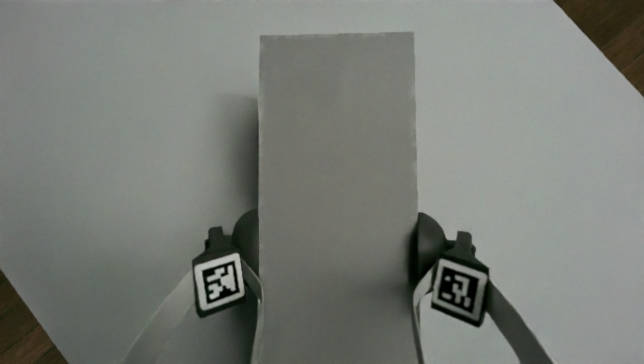

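Call:
{"method": "execute_actions", "body": {"actions": [{"r2":{"base":{"rotate_rad":1.565},"joints":{"arm_m":0.1,"lift_m":1.07}}}], "cameras": []}}

Call:
{"method": "execute_actions", "body": {"actions": [{"r2":{"base":{"translate_m":1.0},"joints":{"wrist_yaw_rad":0,"head_pan_rad":0,"head_tilt_rad":-0.4}}}], "cameras": ["r2_wrist_camera","r2_head_camera"]}}

Scene clock: 41.53 s.
r1.base_odometry: x=+0.000 y=+0.000 heading=+0.000 (m, m, rad; r1's odometry frame)
r1.turned_by_wheels: +0.000 (rad since the last result)
r1.turned_by_imu: +0.000 (rad since the last result)
r1.base_tilt: forward=+0.5 right=+0.9 (deg)
r1.lidar_m: 1.12 0.85 0.83 0.88 1.24 1.52 1.62 2.31 2.28 0.89 1.28 1.28
r1.head_depth_mm: 1220 1227 1213 1212 1204 1216 1205 / 1311 1310 1304 1291 1297 1282 1286 / 1400 1402 1385 1386 1374 1381 1366 / 1476 1464 1463 1442 1437 1439 1430 / 1287 1288 1271 1260 1252 1234 1222 / 1124 1114 1108 1097 1093 1079 1067 / 990 987 976 967 957 955 948
r1.base_status: not commanded
r1.joint_positions: lift_m=+0.449 arm_m=-0.002 wrist_yaw_rad=+2.898 wrist_pitch_rad=-0.422 wrist_roll_rad=+0.014 gripper_m=+0.037 head_pan_rad=-0.003 head_tilt_rad=-0.005
r1.joint_status: not commanded
r1.motor_effort: left_wheel=+1(0) right_wheel=+1(1) lift_m=+26(26) arm_m=+0(0) wrist_yaw_rad=+0(0) wrist_pitch_rad=+4(4) wrist_roll_rad=+0(0) gripper_m=+0(0) head_pan_rad=+0(0) head_tilt_rad=+1(1) (%)
r1.hand_pose: x=+0.0328 y=+0.0739 z=+0.4613 quat_wxyz=(+0.232, +0.709, +0.062, +0.664) (m; r1's base frame)
r1.wrist_depth_mm: - - 910 821 748 689 623 / - - - 926 813 734 677 / - - - - 895 801 724 / - - 998 941 905 838 796 / 815 798 824 785 783 747 727 / 693 671 - 646 633 641 632 / 592 584 - 583 565 552 551
r2.base_odometry: x=+0.874 y=-0.716 heading=+2.315 (m, m, rad; r2's odometry frame)
r2.turned_by_wheels: +1.565 (rad since the last result)
r2.turned_by_imu: +1.567 (rad since the last result)
r2.base_tilt: forward=+0.6 right=-0.6 (deg)
r2.lidar_m: 2.41 2.50 2.55 1.74 0.64 0.48 0.46 0.48 0.66 1.76 2.39 2.49
r2.head_depth_mm: - - - - 1568 1407 1222 / - - - - 1596 1421 1218 / 1964 2165 - - - 1389 1226 / 1986 2209 2448 1997 1743 1361 1228 / 1985 2220 2455 2042 1690 1418 1221 / 2011 2253 2481 2132 1688 1425 1237 / 2035 2219 2496 2116 1714 1437 1229
r2.base_status: done
r2.joint_positions: lift_m=+1.069 arm_m=+0.100 wrist_yaw_rad=+0.881 wrist_pitch_rad=-1.305 wrist_roll_rad=-0.014 gripper_m=+0.031 head_pan_rad=-1.563 head_tilt_rad=-0.692
r2.joint_status: all done
r2.on_its_own: gripper_m is held at +0.031, not at your +0.010, by its stall guard, which is not easing now
r2.motor_effort: left_wheel=-2(8) right_wheel=+1(7) lift_m=+28(31) arm_m=-2(4) wrist_yaw_rad=-2(2) wrist_pitch_rad=+2(3) wrist_roll_rad=-1(1) gripper_m=+0(28) head_pan_rad=-2(3) head_tilt_rad=-4(3) (%)
r2.hand_pose: x=+0.0125 y=-0.2735 z=+0.9545 quat_wxyz=(+0.694, +0.629, -0.320, -0.145) (m; r2's base frame)
r2.wrist_depth_mm: - - - - - - - / - - - - - - - / - - - - - - - / - - - - - - - / - - - - - - 832 / - - - - - 940 696 / - - - - - 735 586
r3.base_odometry: x=+1.799 y=-0.279 heading=+2.306 (m, m, rad; r3's odometry frame)
r3.turned_by_wheels: +0.000 (rad since the last result)
r3.turned_by_imu: +0.001 (rad since the last result)
r3.base_tilt: forward=-1.1 right=-0.5 (deg)
r3.lidar_m: 1.70 2.37 1.55 2.08 2.16 2.58 1.75 0.64 0.47 0.45 0.47 0.64
r3.head_depth_mm: - - - - - - - / - - - - - - - / - - - - - - - / - 3251 3054 2528 591 - 797 / 2961 3211 3147 770 605 511 770 / 2964 3257 3125 766 602 497 457 / 2977 3282 3138 760 598 493 772
r3.base_status: not commanded
r3.joint_positions: lift_m=+1.098 arm_m=-0.002 wrist_yaw_rad=+0.001 wrist_pitch_rad=-1.298 wrist_roll_rad=+0.004 gripper_m=+0.140 head_pan_rad=-1.563 head_tilt_rad=-0.593
r3.joint_status: not commanded
r3.motor_effort: left_wheel=-1(1) right_wheel=-1(1) lift_m=+35(36) arm_m=-1(1) wrist_yaw_rad=-2(2) wrist_pitch_rad=-1(1) wrist_roll_rad=+1(1) gripper_m=+0(0) head_pan_rad=-2(2) head_tilt_rad=-6(6) (%)
r3.hand_pose: x=-0.0216 y=-0.1891 z=+0.9838 quat_wxyz=(+0.562, +0.427, -0.564, -0.428) (m; r3's base frame)
r3.wrist_depth_mm: 292 293 300 300 301 303 306 / 287 288 289 295 296 298 309 / - - - - - 965 975 / - - - - - - - / - - - - - - - / - - - - - - - / - - - - - - -
pictures: none
No camera images: the call's "cameras" was empty. Leave "cameras" out to get every camera's image.

Scene clock: 52.50 s.
r1.base_odometry: x=+0.000 y=+0.000 heading=+0.000 (m, m, rad; r1's odometry frame)
r1.turned_by_wheels: +0.000 (rad since the last result)
r1.turned_by_imu: +0.000 (rad since the last result)
r1.base_tilt: forward=+0.4 right=+0.8 (deg)
r1.lidar_m: 1.12 0.85 0.83 0.87 1.24 1.52 1.62 2.31 2.27 0.89 1.28 1.28
r1.head_depth_mm: 1234 1225 1219 1223 1220 1195 1210 / 1310 1310 1303 1298 1296 1288 1287 / 1402 1397 1392 1390 1382 1372 1365 / 1482 1459 1444 1446 1441 1434 1422 / 1291 1284 1268 1257 1251 1240 1227 / 1125 1104 1103 1100 1087 1078 1070 / 992 983 977 967 959 955 949
r1.base_status: not commanded
r1.joint_positions: lift_m=+0.449 arm_m=-0.002 wrist_yaw_rad=+2.898 wrist_pitch_rad=-0.422 wrist_roll_rad=+0.014 gripper_m=+0.037 head_pan_rad=-0.003 head_tilt_rad=-0.005
r1.joint_status: not commanded
r1.motor_effort: left_wheel=+1(1) right_wheel=+0(1) lift_m=+26(26) arm_m=+0(0) wrist_yaw_rad=+0(0) wrist_pitch_rad=+4(5) wrist_roll_rad=+0(0) gripper_m=+0(0) head_pan_rad=+0(0) head_tilt_rad=+1(1) (%)
r1.hand_pose: x=+0.0328 y=+0.0739 z=+0.4613 quat_wxyz=(+0.232, +0.709, +0.062, +0.664) (m; r1's base frame)
r1.wrist_depth_mm: - - 902 841 758 684 628 / - - - 893 821 727 681 / - - - - 903 804 723 / - - 958 962 932 870 772 / 828 816 814 776 780 762 719 / 683 678 - 653 631 647 624 / 601 589 - 585 573 548 558
r2.base_odometry: x=+0.197 y=+0.019 heading=+2.315 (m, m, rad; r2's odometry frame)
r2.turned_by_wheels: +0.000 (rad since the last result)
r2.turned_by_imu: +0.005 (rad since the last result)
r2.base_tilt: forward=+0.6 right=-0.6 (deg)
r2.lidar_m: 1.41 1.47 2.02 2.46 2.05 1.51 1.46 1.52 2.07 2.30 1.95 1.45
r2.head_depth_mm: 3642 - - 1442 1522 1646 1485 / 3708 3887 - 1453 1537 1661 1477 / 3732 3845 - 1463 1551 1659 1473 / 3778 3949 3906 1469 1566 1662 1493 / 3765 - - 1471 1571 1700 1482 / 1231 1316 1389 1485 1600 1712 1490 / 1219 1306 1384 1488 1598 1720 1485
r2.base_status: done
r2.joint_positions: lift_m=+1.069 arm_m=+0.100 wrist_yaw_rad=+0.003 wrist_pitch_rad=-1.305 wrist_roll_rad=-0.014 gripper_m=+0.031 head_pan_rad=-0.007 head_tilt_rad=-0.409
r2.joint_status: all done
r2.on_its_own: gripper_m is held at +0.031, not at your +0.010, by its stall guard, which is not easing now
r2.motor_effort: left_wheel=-3(3) right_wheel=+2(4) lift_m=+28(28) arm_m=-2(3) wrist_yaw_rad=-4(5) wrist_pitch_rad=+2(2) wrist_roll_rad=-1(1) gripper_m=+0(0) head_pan_rad=+3(27) head_tilt_rad=+4(22) (%)
r2.hand_pose: x=-0.0215 y=-0.2893 z=+0.9545 quat_wxyz=(+0.566, +0.433, -0.557, -0.426) (m; r2's base frame)
r2.wrist_depth_mm: - - - - - - - / - - - - - - - / - - - - - - - / - - - - - - - / - - - - - - - / - - - - - - - / - - - - - - -
r3.base_odometry: x=+1.799 y=-0.279 heading=+2.306 (m, m, rad; r3's odometry frame)
r3.turned_by_wheels: +0.000 (rad since the last result)
r3.turned_by_imu: +0.002 (rad since the last result)
r3.base_tilt: forward=-1.2 right=-0.5 (deg)
r3.lidar_m: 1.69 2.37 1.55 2.08 2.16 2.58 1.75 0.64 0.47 0.45 0.47 0.64
r3.head_depth_mm: - - - - - - - / - - - - - - - / - - - - - - - / - 3268 3193 2205 591 - 794 / 2995 3296 3154 771 604 511 768 / 2963 3209 3156 765 602 497 457 / 3006 3293 3146 758 598 494 774
r3.base_status: not commanded
r3.joint_positions: lift_m=+1.098 arm_m=-0.002 wrist_yaw_rad=+0.001 wrist_pitch_rad=-1.298 wrist_roll_rad=+0.004 gripper_m=+0.140 head_pan_rad=-1.563 head_tilt_rad=-0.593
r3.joint_status: not commanded
r3.motor_effort: left_wheel=-1(1) right_wheel=-1(1) lift_m=+36(35) arm_m=-1(1) wrist_yaw_rad=-1(0) wrist_pitch_rad=+0(1) wrist_roll_rad=+1(1) gripper_m=+0(0) head_pan_rad=-2(2) head_tilt_rad=-4(5) (%)
r3.hand_pose: x=-0.0216 y=-0.1891 z=+0.9838 quat_wxyz=(+0.562, +0.427, -0.564, -0.428) (m; r3's base frame)
r3.wrist_depth_mm: 289 293 291 295 303 309 311 / 290 288 290 298 301 302 305 / - - - - - 996 974 / - - - - - - - / - - - - - - - / - - - - - - - / - - - - - - -
pictures: r2_head_camera (sideways: a quarter turn clockwise sets it upright), r2_wrist_camera
camera_calibration (this result's frames):
r2_head_camera: T_world_to_cam=[[-0.367737, -0.0114917, -0.929859, 1.22923], [-0.027829, 0.999612, -0.00134809, 0.00434226], [0.929513, 0.0253813, -0.367914, 0.434225], [0, 0, 0, 1]] pos_world=[0.048538, -0.00123572, 1.30278]
r2_wrist_camera: T_world_to_cam=[[-0.998189, -0.0422043, -0.0428724, 0.014698], [-0.0392075, 0.996881, -0.068485, 0.380788], [0.045629, -0.06668, -0.996731, 1.10261], [0, 0, 0, 1]] pos_world=[-0.0207101, -0.305458, 1.12572]
Images, in order (width x height): r2_head_camera 896x504, r2_wrist_camera 644x364.

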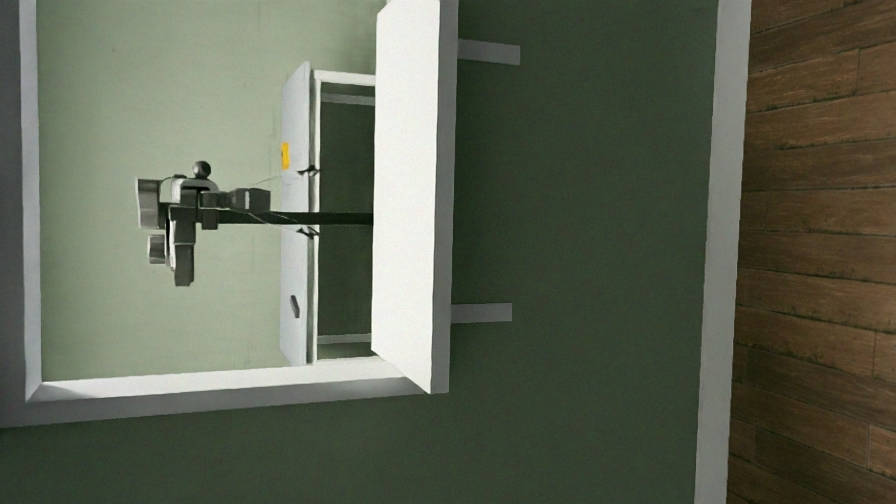

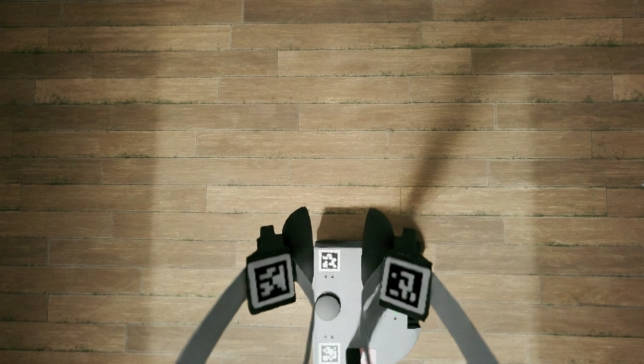

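Call:
{"method": "execute_actions", "body": {"actions": [{"r2":{"base":{"translate_m":-0.5},"joints":{"lift_m":0.6,"gripper_m":0.14,"head_pan_rad":-2.4,"head_tilt_rad":-1.0}}}], "cameras": ["r2_wrist_camera","r2_head_camera","r2_nav_camera"]}}

Scene clock: 58.67 s.
r1.base_odometry: x=+0.000 y=+0.000 heading=+0.000 (m, m, rad; r1's odometry frame)
r1.turned_by_wheels: +0.000 (rad since the last result)
r1.turned_by_imu: +0.000 (rad since the last result)
r1.base_tilt: forward=+0.4 right=+1.0 (deg)
r1.lidar_m: 1.12 0.85 0.83 0.87 1.24 1.52 1.62 2.31 2.27 0.89 1.28 1.28
r1.head_depth_mm: 1236 1229 1216 1216 1216 1213 1203 / 1317 1304 1307 1296 1294 1283 1276 / 1400 1396 1386 1391 1385 1368 1373 / 1476 1465 1452 1444 1437 1424 1436 / 1292 1279 1262 1260 1250 1238 1222 / 1117 1112 1103 1098 1089 1079 1070 / 989 982 974 971 961 957 951
r1.base_status: not commanded
r1.joint_positions: lift_m=+0.449 arm_m=-0.002 wrist_yaw_rad=+2.898 wrist_pitch_rad=-0.422 wrist_roll_rad=+0.014 gripper_m=+0.037 head_pan_rad=-0.003 head_tilt_rad=-0.005
r1.joint_status: not commanded
r1.motor_effort: left_wheel=+0(1) right_wheel=+1(1) lift_m=+26(26) arm_m=-1(0) wrist_yaw_rad=+0(0) wrist_pitch_rad=+5(4) wrist_roll_rad=+0(0) gripper_m=+0(0) head_pan_rad=+0(0) head_tilt_rad=+1(1) (%)
r1.hand_pose: x=+0.0328 y=+0.0739 z=+0.4613 quat_wxyz=(+0.232, +0.709, +0.062, +0.664) (m; r1's base frame)
r1.wrist_depth_mm: - - 929 819 741 682 633 / - - - 908 796 740 669 / - - - - 894 806 742 / - - - 956 905 851 785 / 832 802 808 775 767 756 739 / 692 685 - 657 637 639 626 / 610 583 - 589 559 545 558
r2.base_odometry: x=+0.535 y=-0.349 heading=+2.315 (m, m, rad; r2's odometry frame)
r2.turned_by_wheels: +0.000 (rad since the last result)
r2.turned_by_imu: +0.000 (rad since the last result)
r2.base_tilt: forward=+0.5 right=-0.5 (deg)
r2.lidar_m: 1.91 1.98 2.54 2.46 1.35 0.99 0.96 1.00 1.38 2.29 2.39 1.97
r2.head_depth_mm: 1009 1138 1300 1464 1370 1230 1142 / 1102 1249 1453 1543 1371 1231 - / 1204 1394 1639 1565 1357 1251 - / 1329 1565 1777 1563 1385 - - / 1461 1757 1803 1572 1426 1208 1139 / 1678 1976 1813 1585 1446 - 1124 / 1935 2113 1818 1560 1395 1234 1119
r2.base_status: done
r2.joint_positions: lift_m=+0.601 arm_m=+0.100 wrist_yaw_rad=+0.003 wrist_pitch_rad=-1.305 wrist_roll_rad=-0.014 gripper_m=+0.140 head_pan_rad=-2.393 head_tilt_rad=-0.988
r2.joint_status: all done
r2.motor_effort: left_wheel=-2(8) right_wheel=+2(2) lift_m=+6(25) arm_m=-2(2) wrist_yaw_rad=-3(4) wrist_pitch_rad=+2(2) wrist_roll_rad=-1(1) gripper_m=+1(84) head_pan_rad=-2(28) head_tilt_rad=-5(31) (%)
r2.hand_pose: x=-0.0215 y=-0.2894 z=+0.4859 quat_wxyz=(+0.567, +0.433, -0.557, -0.426) (m; r2's base frame)
r2.wrist_depth_mm: 690 691 669 662 667 658 639 / 693 680 666 663 664 655 641 / 684 667 668 658 653 643 619 / 677 664 662 640 648 633 627 / 672 657 645 638 625 630 624 / 668 642 643 644 634 - 619 / 655 640 653 - - 623 611
r3.base_odometry: x=+1.799 y=-0.279 heading=+2.306 (m, m, rad; r3's odometry frame)
r3.turned_by_wheels: +0.000 (rad since the last result)
r3.turned_by_imu: +0.001 (rad since the last result)
r3.base_tilt: forward=-1.1 right=-0.4 (deg)
r3.lidar_m: 1.70 2.37 1.55 2.08 2.16 2.58 1.75 0.64 0.47 0.45 0.47 0.64
r3.head_depth_mm: - - - - - - - / - - - - - - - / - - - - - - - / - 3317 2820 2522 590 - 796 / 3071 3188 3168 771 605 512 766 / 2978 3260 3128 766 601 497 456 / 3000 3284 3125 759 599 494 772
r3.base_status: not commanded
r3.joint_positions: lift_m=+1.098 arm_m=-0.002 wrist_yaw_rad=+0.001 wrist_pitch_rad=-1.298 wrist_roll_rad=+0.004 gripper_m=+0.140 head_pan_rad=-1.563 head_tilt_rad=-0.593
r3.joint_status: not commanded
r3.motor_effort: left_wheel=+0(0) right_wheel=-1(1) lift_m=+35(35) arm_m=-1(1) wrist_yaw_rad=-2(1) wrist_pitch_rad=+0(0) wrist_roll_rad=+1(0) gripper_m=+0(0) head_pan_rad=-2(2) head_tilt_rad=-6(5) (%)
r3.hand_pose: x=-0.0216 y=-0.1891 z=+0.9838 quat_wxyz=(+0.562, +0.427, -0.564, -0.428) (m; r3's base frame)
r3.wrist_depth_mm: 290 291 299 299 300 307 301 / 287 288 291 295 301 302 306 / - - - - - 988 980 / - - - - - - - / - - - - - - - / - - - - - - - / - - - - - - -
pictures: r2_head_camera (sideways: a quarter turn clockwise sets it upright), r2_nav_camera (sideways: a quarter turn counterclockwise sets it upright), r2_wrist_camera
camera_calibration (this result's frames):
r2_head_camera: T_world_to_cam=[[0.588504, 0.566174, -0.577156, 0.763637], [0.702318, -0.711635, 0.0180323, -0.0253363], [-0.400515, -0.415959, -0.816435, 1.0258], [0, 0, 0, 1]] pos_world=[-0.0207599, -0.0236898, 1.2787]
r2_nav_camera: T_world_to_cam=[[-0.569979, -0.574586, 0.587346, -0.721628], [-0.708821, 0.705385, 0.00219789, 0.0531563], [-0.415568, -0.41507, -0.809333, 1.01557], [0, 0, 0, 1]] pos_world=[0.0484022, -0.0306013, 1.24566]
r2_wrist_camera: T_world_to_cam=[[-0.998192, -0.042132, -0.0428608, -0.00538289], [-0.0391227, 0.996864, -0.0687796, 0.348908], [0.0456242, -0.0669785, -0.996711, 0.635457], [0, 0, 0, 1]] pos_world=[-0.0207152, -0.305479, 0.657134]
Images, in order (width x height): r2_head_camera 896x504, r2_nav_camera 672x504, r2_wrist_camera 644x364.

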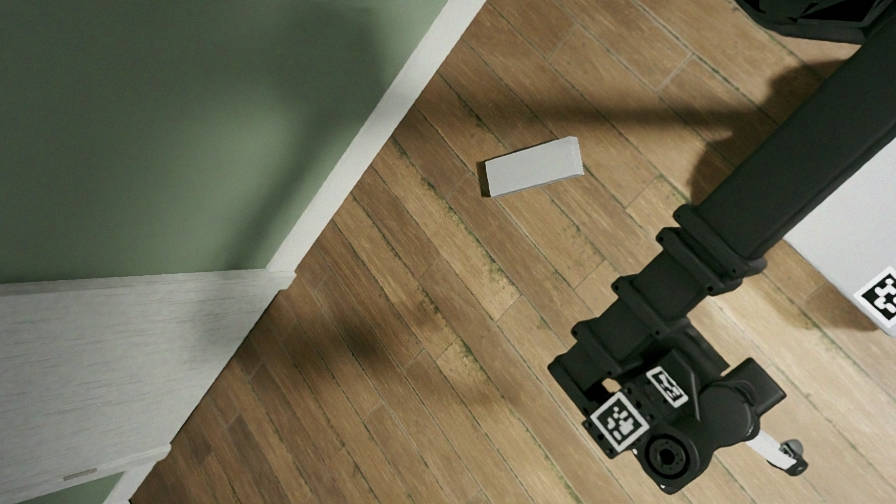

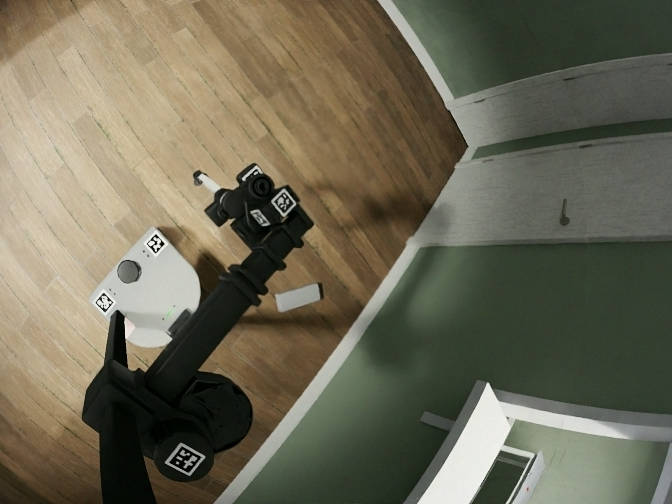

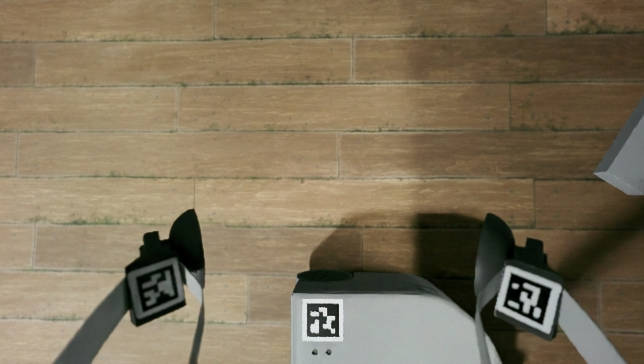

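Call:
{"method": "execute_actions", "body": {"actions": [{"r2":{"base":{"translate_m":-0.15},"joints":{"lift_m":0.4,"arm_m":0.3,"wrist_yaw_rad":0.2,"head_pan_rad":-1.57,"head_tilt_rad":-1.0}}}], "cameras": []}}

Call:
{"method": "execute_actions", "body": {"actions": [{"r2":{"base":{"rotate_rad":-0.84},"joints":{"lift_m":0.21,"arm_m":0.405}}}], "cameras": ["r2_wrist_camera"]}}

Scene clock: 61.93 s.
r1.base_odometry: x=+0.000 y=+0.000 heading=+0.000 (m, m, rad; r1's odometry frame)
r1.turned_by_wheels: +0.000 (rad since the last result)
r1.turned_by_imu: +0.000 (rad since the last result)
r1.base_tilt: forward=+0.4 right=+1.0 (deg)
r1.lidar_m: 1.12 0.85 0.83 0.87 1.25 1.52 1.62 2.31 2.27 0.89 1.29 1.28
r1.head_depth_mm: 1230 1236 1222 1213 1213 1217 1207 / 1307 1295 1302 1308 1288 1286 1281 / 1398 1403 1387 1396 1376 1373 1368 / 1481 1473 1450 1444 1441 1427 1427 / 1297 1283 1277 1260 1235 1230 1229 / 1124 1115 1096 1095 1087 1080 1074 / 987 985 973 965 961 951 943
r1.base_status: not commanded
r1.joint_positions: lift_m=+0.449 arm_m=-0.002 wrist_yaw_rad=+2.898 wrist_pitch_rad=-0.422 wrist_roll_rad=+0.014 gripper_m=+0.037 head_pan_rad=-0.003 head_tilt_rad=-0.005
r1.joint_status: not commanded
r1.motor_effort: left_wheel=+1(0) right_wheel=+0(1) lift_m=+26(26) arm_m=+0(0) wrist_yaw_rad=+1(0) wrist_pitch_rad=+5(4) wrist_roll_rad=+0(0) gripper_m=+0(0) head_pan_rad=+0(0) head_tilt_rad=+1(1) (%)
r1.hand_pose: x=+0.0328 y=+0.0739 z=+0.4613 quat_wxyz=(+0.232, +0.709, +0.062, +0.664) (m; r1's base frame)
r1.wrist_depth_mm: - - 914 823 750 687 620 / - - - 904 809 748 689 / - - - - 898 787 725 / - - 977 941 907 867 798 / 822 822 826 783 782 754 735 / 699 678 - 660 624 646 626 / 605 596 - 574 572 569 552
r2.base_odometry: x=+0.637 y=-0.459 heading=+2.315 (m, m, rad; r2's odometry frame)
r2.turned_by_wheels: +0.000 (rad since the last result)
r2.turned_by_imu: +0.000 (rad since the last result)
r2.base_tilt: forward=+0.7 right=-0.4 (deg)
r2.lidar_m: 2.06 2.14 2.55 2.46 1.14 0.84 0.81 0.84 1.16 2.30 2.39 2.13
r2.head_depth_mm: 2133 2099 1777 1539 1357 1233 1115 / 2171 2131 1794 1552 1374 1227 - / 2161 2121 1778 1589 1333 1233 1145 / 2210 2132 1805 1557 1374 1239 1136 / 2209 2124 1801 1583 1388 1240 1118 / 2193 2121 1811 1585 1391 1242 1127 / 2205 2159 1807 1588 1394 1245 1128
r2.base_status: done
r2.joint_positions: lift_m=+0.401 arm_m=+0.300 wrist_yaw_rad=+0.198 wrist_pitch_rad=-1.304 wrist_roll_rad=-0.014 gripper_m=+0.140 head_pan_rad=-1.577 head_tilt_rad=-0.988
r2.joint_status: all done
r2.motor_effort: left_wheel=-2(8) right_wheel=+2(2) lift_m=+6(7) arm_m=+2(3) wrist_yaw_rad=+2(5) wrist_pitch_rad=+1(2) wrist_roll_rad=+0(1) gripper_m=+0(1) head_pan_rad=+2(28) head_tilt_rad=-6(5) (%)
r2.hand_pose: x=-0.0129 y=-0.4882 z=+0.2859 quat_wxyz=(+0.605, +0.485, -0.512, -0.368) (m; r2's base frame)
r2.wrist_depth_mm: 482 478 467 463 455 451 446 / 476 474 465 460 451 447 443 / 469 464 461 452 449 442 440 / 464 464 458 451 445 444 434 / 465 461 459 447 447 440 436 / 462 454 449 448 439 - 427 / 460 453 440 440 434 430 428
r3.base_odometry: x=+1.799 y=-0.279 heading=+2.306 (m, m, rad; r3's odometry frame)
r3.turned_by_wheels: +0.000 (rad since the last result)
r3.turned_by_imu: +0.001 (rad since the last result)
r3.base_tilt: forward=-1.2 right=-0.4 (deg)
r3.lidar_m: 1.69 2.37 1.54 2.08 2.16 2.59 1.75 0.64 0.47 0.45 0.47 0.64
r3.head_depth_mm: - - - - - - - / - - - - - - - / - - - - - - - / - 3201 2816 2546 591 - 796 / 3017 3240 3205 773 607 512 766 / 2959 3295 3145 766 604 496 457 / 2949 3218 3072 759 600 494 771
r3.base_status: not commanded
r3.joint_positions: lift_m=+1.098 arm_m=-0.002 wrist_yaw_rad=+0.001 wrist_pitch_rad=-1.298 wrist_roll_rad=+0.004 gripper_m=+0.140 head_pan_rad=-1.563 head_tilt_rad=-0.593
r3.joint_status: not commanded
r3.motor_effort: left_wheel=+0(0) right_wheel=-1(1) lift_m=+36(35) arm_m=-1(1) wrist_yaw_rad=-1(1) wrist_pitch_rad=+0(1) wrist_roll_rad=+1(1) gripper_m=+0(0) head_pan_rad=-2(2) head_tilt_rad=-5(5) (%)
r3.hand_pose: x=-0.0216 y=-0.1891 z=+0.9838 quat_wxyz=(+0.562, +0.427, -0.564, -0.428) (m; r3's base frame)
r3.wrist_depth_mm: 288 296 297 300 304 307 309 / 286 290 291 298 298 300 306 / - - - - - - 974 / - - - - - - - / - - - - - - - / - - - - - - - / - - - - - - -
pictures: none
No camera images: the call's "cameras" was empty. Leave "cameras" out to get every camera's image.

Scene clock: 64.50 s.
r1.base_odometry: x=+0.000 y=+0.000 heading=+0.000 (m, m, rad; r1's odometry frame)
r1.turned_by_wheels: +0.000 (rad since the last result)
r1.turned_by_imu: +0.000 (rad since the last result)
r1.base_tilt: forward=+0.4 right=+0.8 (deg)
r1.lidar_m: 1.11 0.85 0.83 0.88 1.24 1.52 1.62 2.31 2.28 0.89 1.28 1.28
r1.head_depth_mm: 1230 1220 1224 1219 1218 1208 1207 / 1314 1297 1302 1302 1296 1288 1284 / 1411 1397 1397 1390 1381 1372 1375 / 1470 1468 1459 1452 1444 1436 1422 / 1291 1282 1272 1261 1248 1242 1231 / 1123 1113 1105 1097 1087 1082 1070 / 992 984 975 971 961 958 946
r1.base_status: not commanded
r1.joint_positions: lift_m=+0.449 arm_m=-0.002 wrist_yaw_rad=+2.898 wrist_pitch_rad=-0.422 wrist_roll_rad=+0.014 gripper_m=+0.037 head_pan_rad=-0.003 head_tilt_rad=-0.005
r1.joint_status: not commanded
r1.motor_effort: left_wheel=+0(1) right_wheel=+1(0) lift_m=+26(26) arm_m=+0(0) wrist_yaw_rad=+0(0) wrist_pitch_rad=+5(5) wrist_roll_rad=+0(0) gripper_m=+0(0) head_pan_rad=+0(0) head_tilt_rad=+1(1) (%)
r1.hand_pose: x=+0.0328 y=+0.0739 z=+0.4613 quat_wxyz=(+0.232, +0.709, +0.062, +0.664) (m; r1's base frame)
r1.wrist_depth_mm: - - 939 840 754 689 620 / - - - 913 809 753 681 / - - - - 885 806 717 / - - 982 930 920 851 763 / 822 802 795 770 776 745 750 / 681 685 - 658 635 642 640 / 592 592 - 594 559 554 546
r2.base_odometry: x=+0.637 y=-0.459 heading=+1.475 (m, m, rad; r2's odometry frame)
r2.turned_by_wheels: -0.840 (rad since the last result)
r2.turned_by_imu: -0.840 (rad since the last result)
r2.base_tilt: forward=+0.7 right=-0.6 (deg)
r2.lidar_m: 2.43 2.07 2.06 2.32 2.47 1.77 0.96 0.81 0.81 0.91 1.47 2.30
r2.head_depth_mm: 831 932 1074 1261 1341 1226 1117 / 893 1025 1194 1416 1372 1232 1127 / 983 1141 1351 1526 1332 1236 1149 / 1085 1270 1545 1560 1364 1244 1135 / 1207 1454 1724 1573 1386 1243 1130 / 1324 1624 1831 1574 1392 1256 1126 / 1520 1969 1836 1571 1390 1248 1129
r2.base_status: done
r2.joint_positions: lift_m=+0.211 arm_m=+0.405 wrist_yaw_rad=+0.198 wrist_pitch_rad=-1.304 wrist_roll_rad=-0.014 gripper_m=+0.140 head_pan_rad=-1.577 head_tilt_rad=-0.988
r2.joint_status: all done
r2.motor_effort: left_wheel=+2(8) right_wheel=-1(5) lift_m=+6(7) arm_m=+3(2) wrist_yaw_rad=+2(3) wrist_pitch_rad=+1(1) wrist_roll_rad=-1(1) gripper_m=+1(1) head_pan_rad=+1(3) head_tilt_rad=-6(5) (%)
r2.hand_pose: x=-0.0129 y=-0.5933 z=+0.0959 quat_wxyz=(+0.605, +0.485, -0.512, -0.368) (m; r2's base frame)
r2.wrist_depth_mm: 279 273 271 267 264 260 257 / 276 272 269 233 262 260 254 / 273 269 266 231 260 256 254 / 268 267 264 229 256 254 252 / 267 265 262 226 254 254 249 / 265 265 261 224 252 - 249 / 263 261 258 223 251 248 245
r3.base_odometry: x=+1.799 y=-0.279 heading=+2.306 (m, m, rad; r3's odometry frame)
r3.turned_by_wheels: +0.000 (rad since the last result)
r3.turned_by_imu: +0.001 (rad since the last result)
r3.base_tilt: forward=-1.3 right=-0.5 (deg)
r3.lidar_m: 1.70 2.37 1.55 2.08 2.16 2.59 1.75 0.64 0.47 0.45 0.47 0.64
r3.head_depth_mm: - - - - - - - / - - - - - - - / - - - - - - - / - 3217 2855 2506 590 - 796 / 3046 3183 3088 768 607 511 769 / 2977 3293 3164 766 600 497 457 / 2995 3270 3097 761 599 493 767
r3.base_status: not commanded
r3.joint_positions: lift_m=+1.098 arm_m=-0.002 wrist_yaw_rad=+0.001 wrist_pitch_rad=-1.298 wrist_roll_rad=+0.004 gripper_m=+0.140 head_pan_rad=-1.563 head_tilt_rad=-0.593
r3.joint_status: not commanded
r3.motor_effort: left_wheel=+0(0) right_wheel=-1(1) lift_m=+36(35) arm_m=-1(1) wrist_yaw_rad=-2(3) wrist_pitch_rad=-1(1) wrist_roll_rad=+1(1) gripper_m=+0(0) head_pan_rad=-2(2) head_tilt_rad=-5(5) (%)
r3.hand_pose: x=-0.0216 y=-0.1891 z=+0.9838 quat_wxyz=(+0.562, +0.427, -0.564, -0.428) (m; r3's base frame)
r3.wrist_depth_mm: 291 292 294 298 299 305 307 / 287 291 294 297 296 298 305 / - - - - - 979 941 / - - - - - - - / - - - - - - - / - - - - - - - / - - - - - - -
pictures: r2_wrist_camera
camera_calibration (this result's frames):
r2_wrist_camera: T_world_to_cam=[[-0.971109, -0.234765, -0.042821, -0.140245], [-0.231499, 0.970329, -0.0697886, 0.607228], [0.0579344, -0.0578593, -0.996642, 0.231606], [0, 0, 0, 1]] pos_world=[-0.00903825, -0.608735, 0.2672]
Images, in order (width x height): r2_wrist_camera 644x364.

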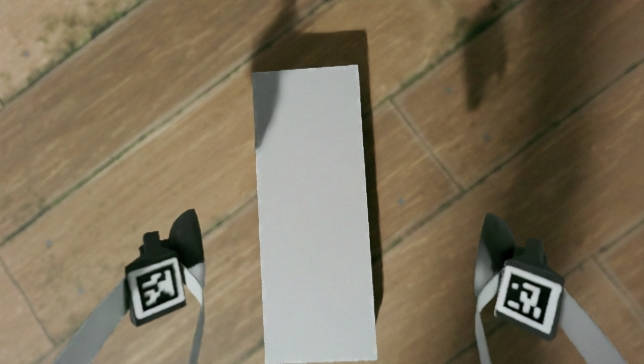

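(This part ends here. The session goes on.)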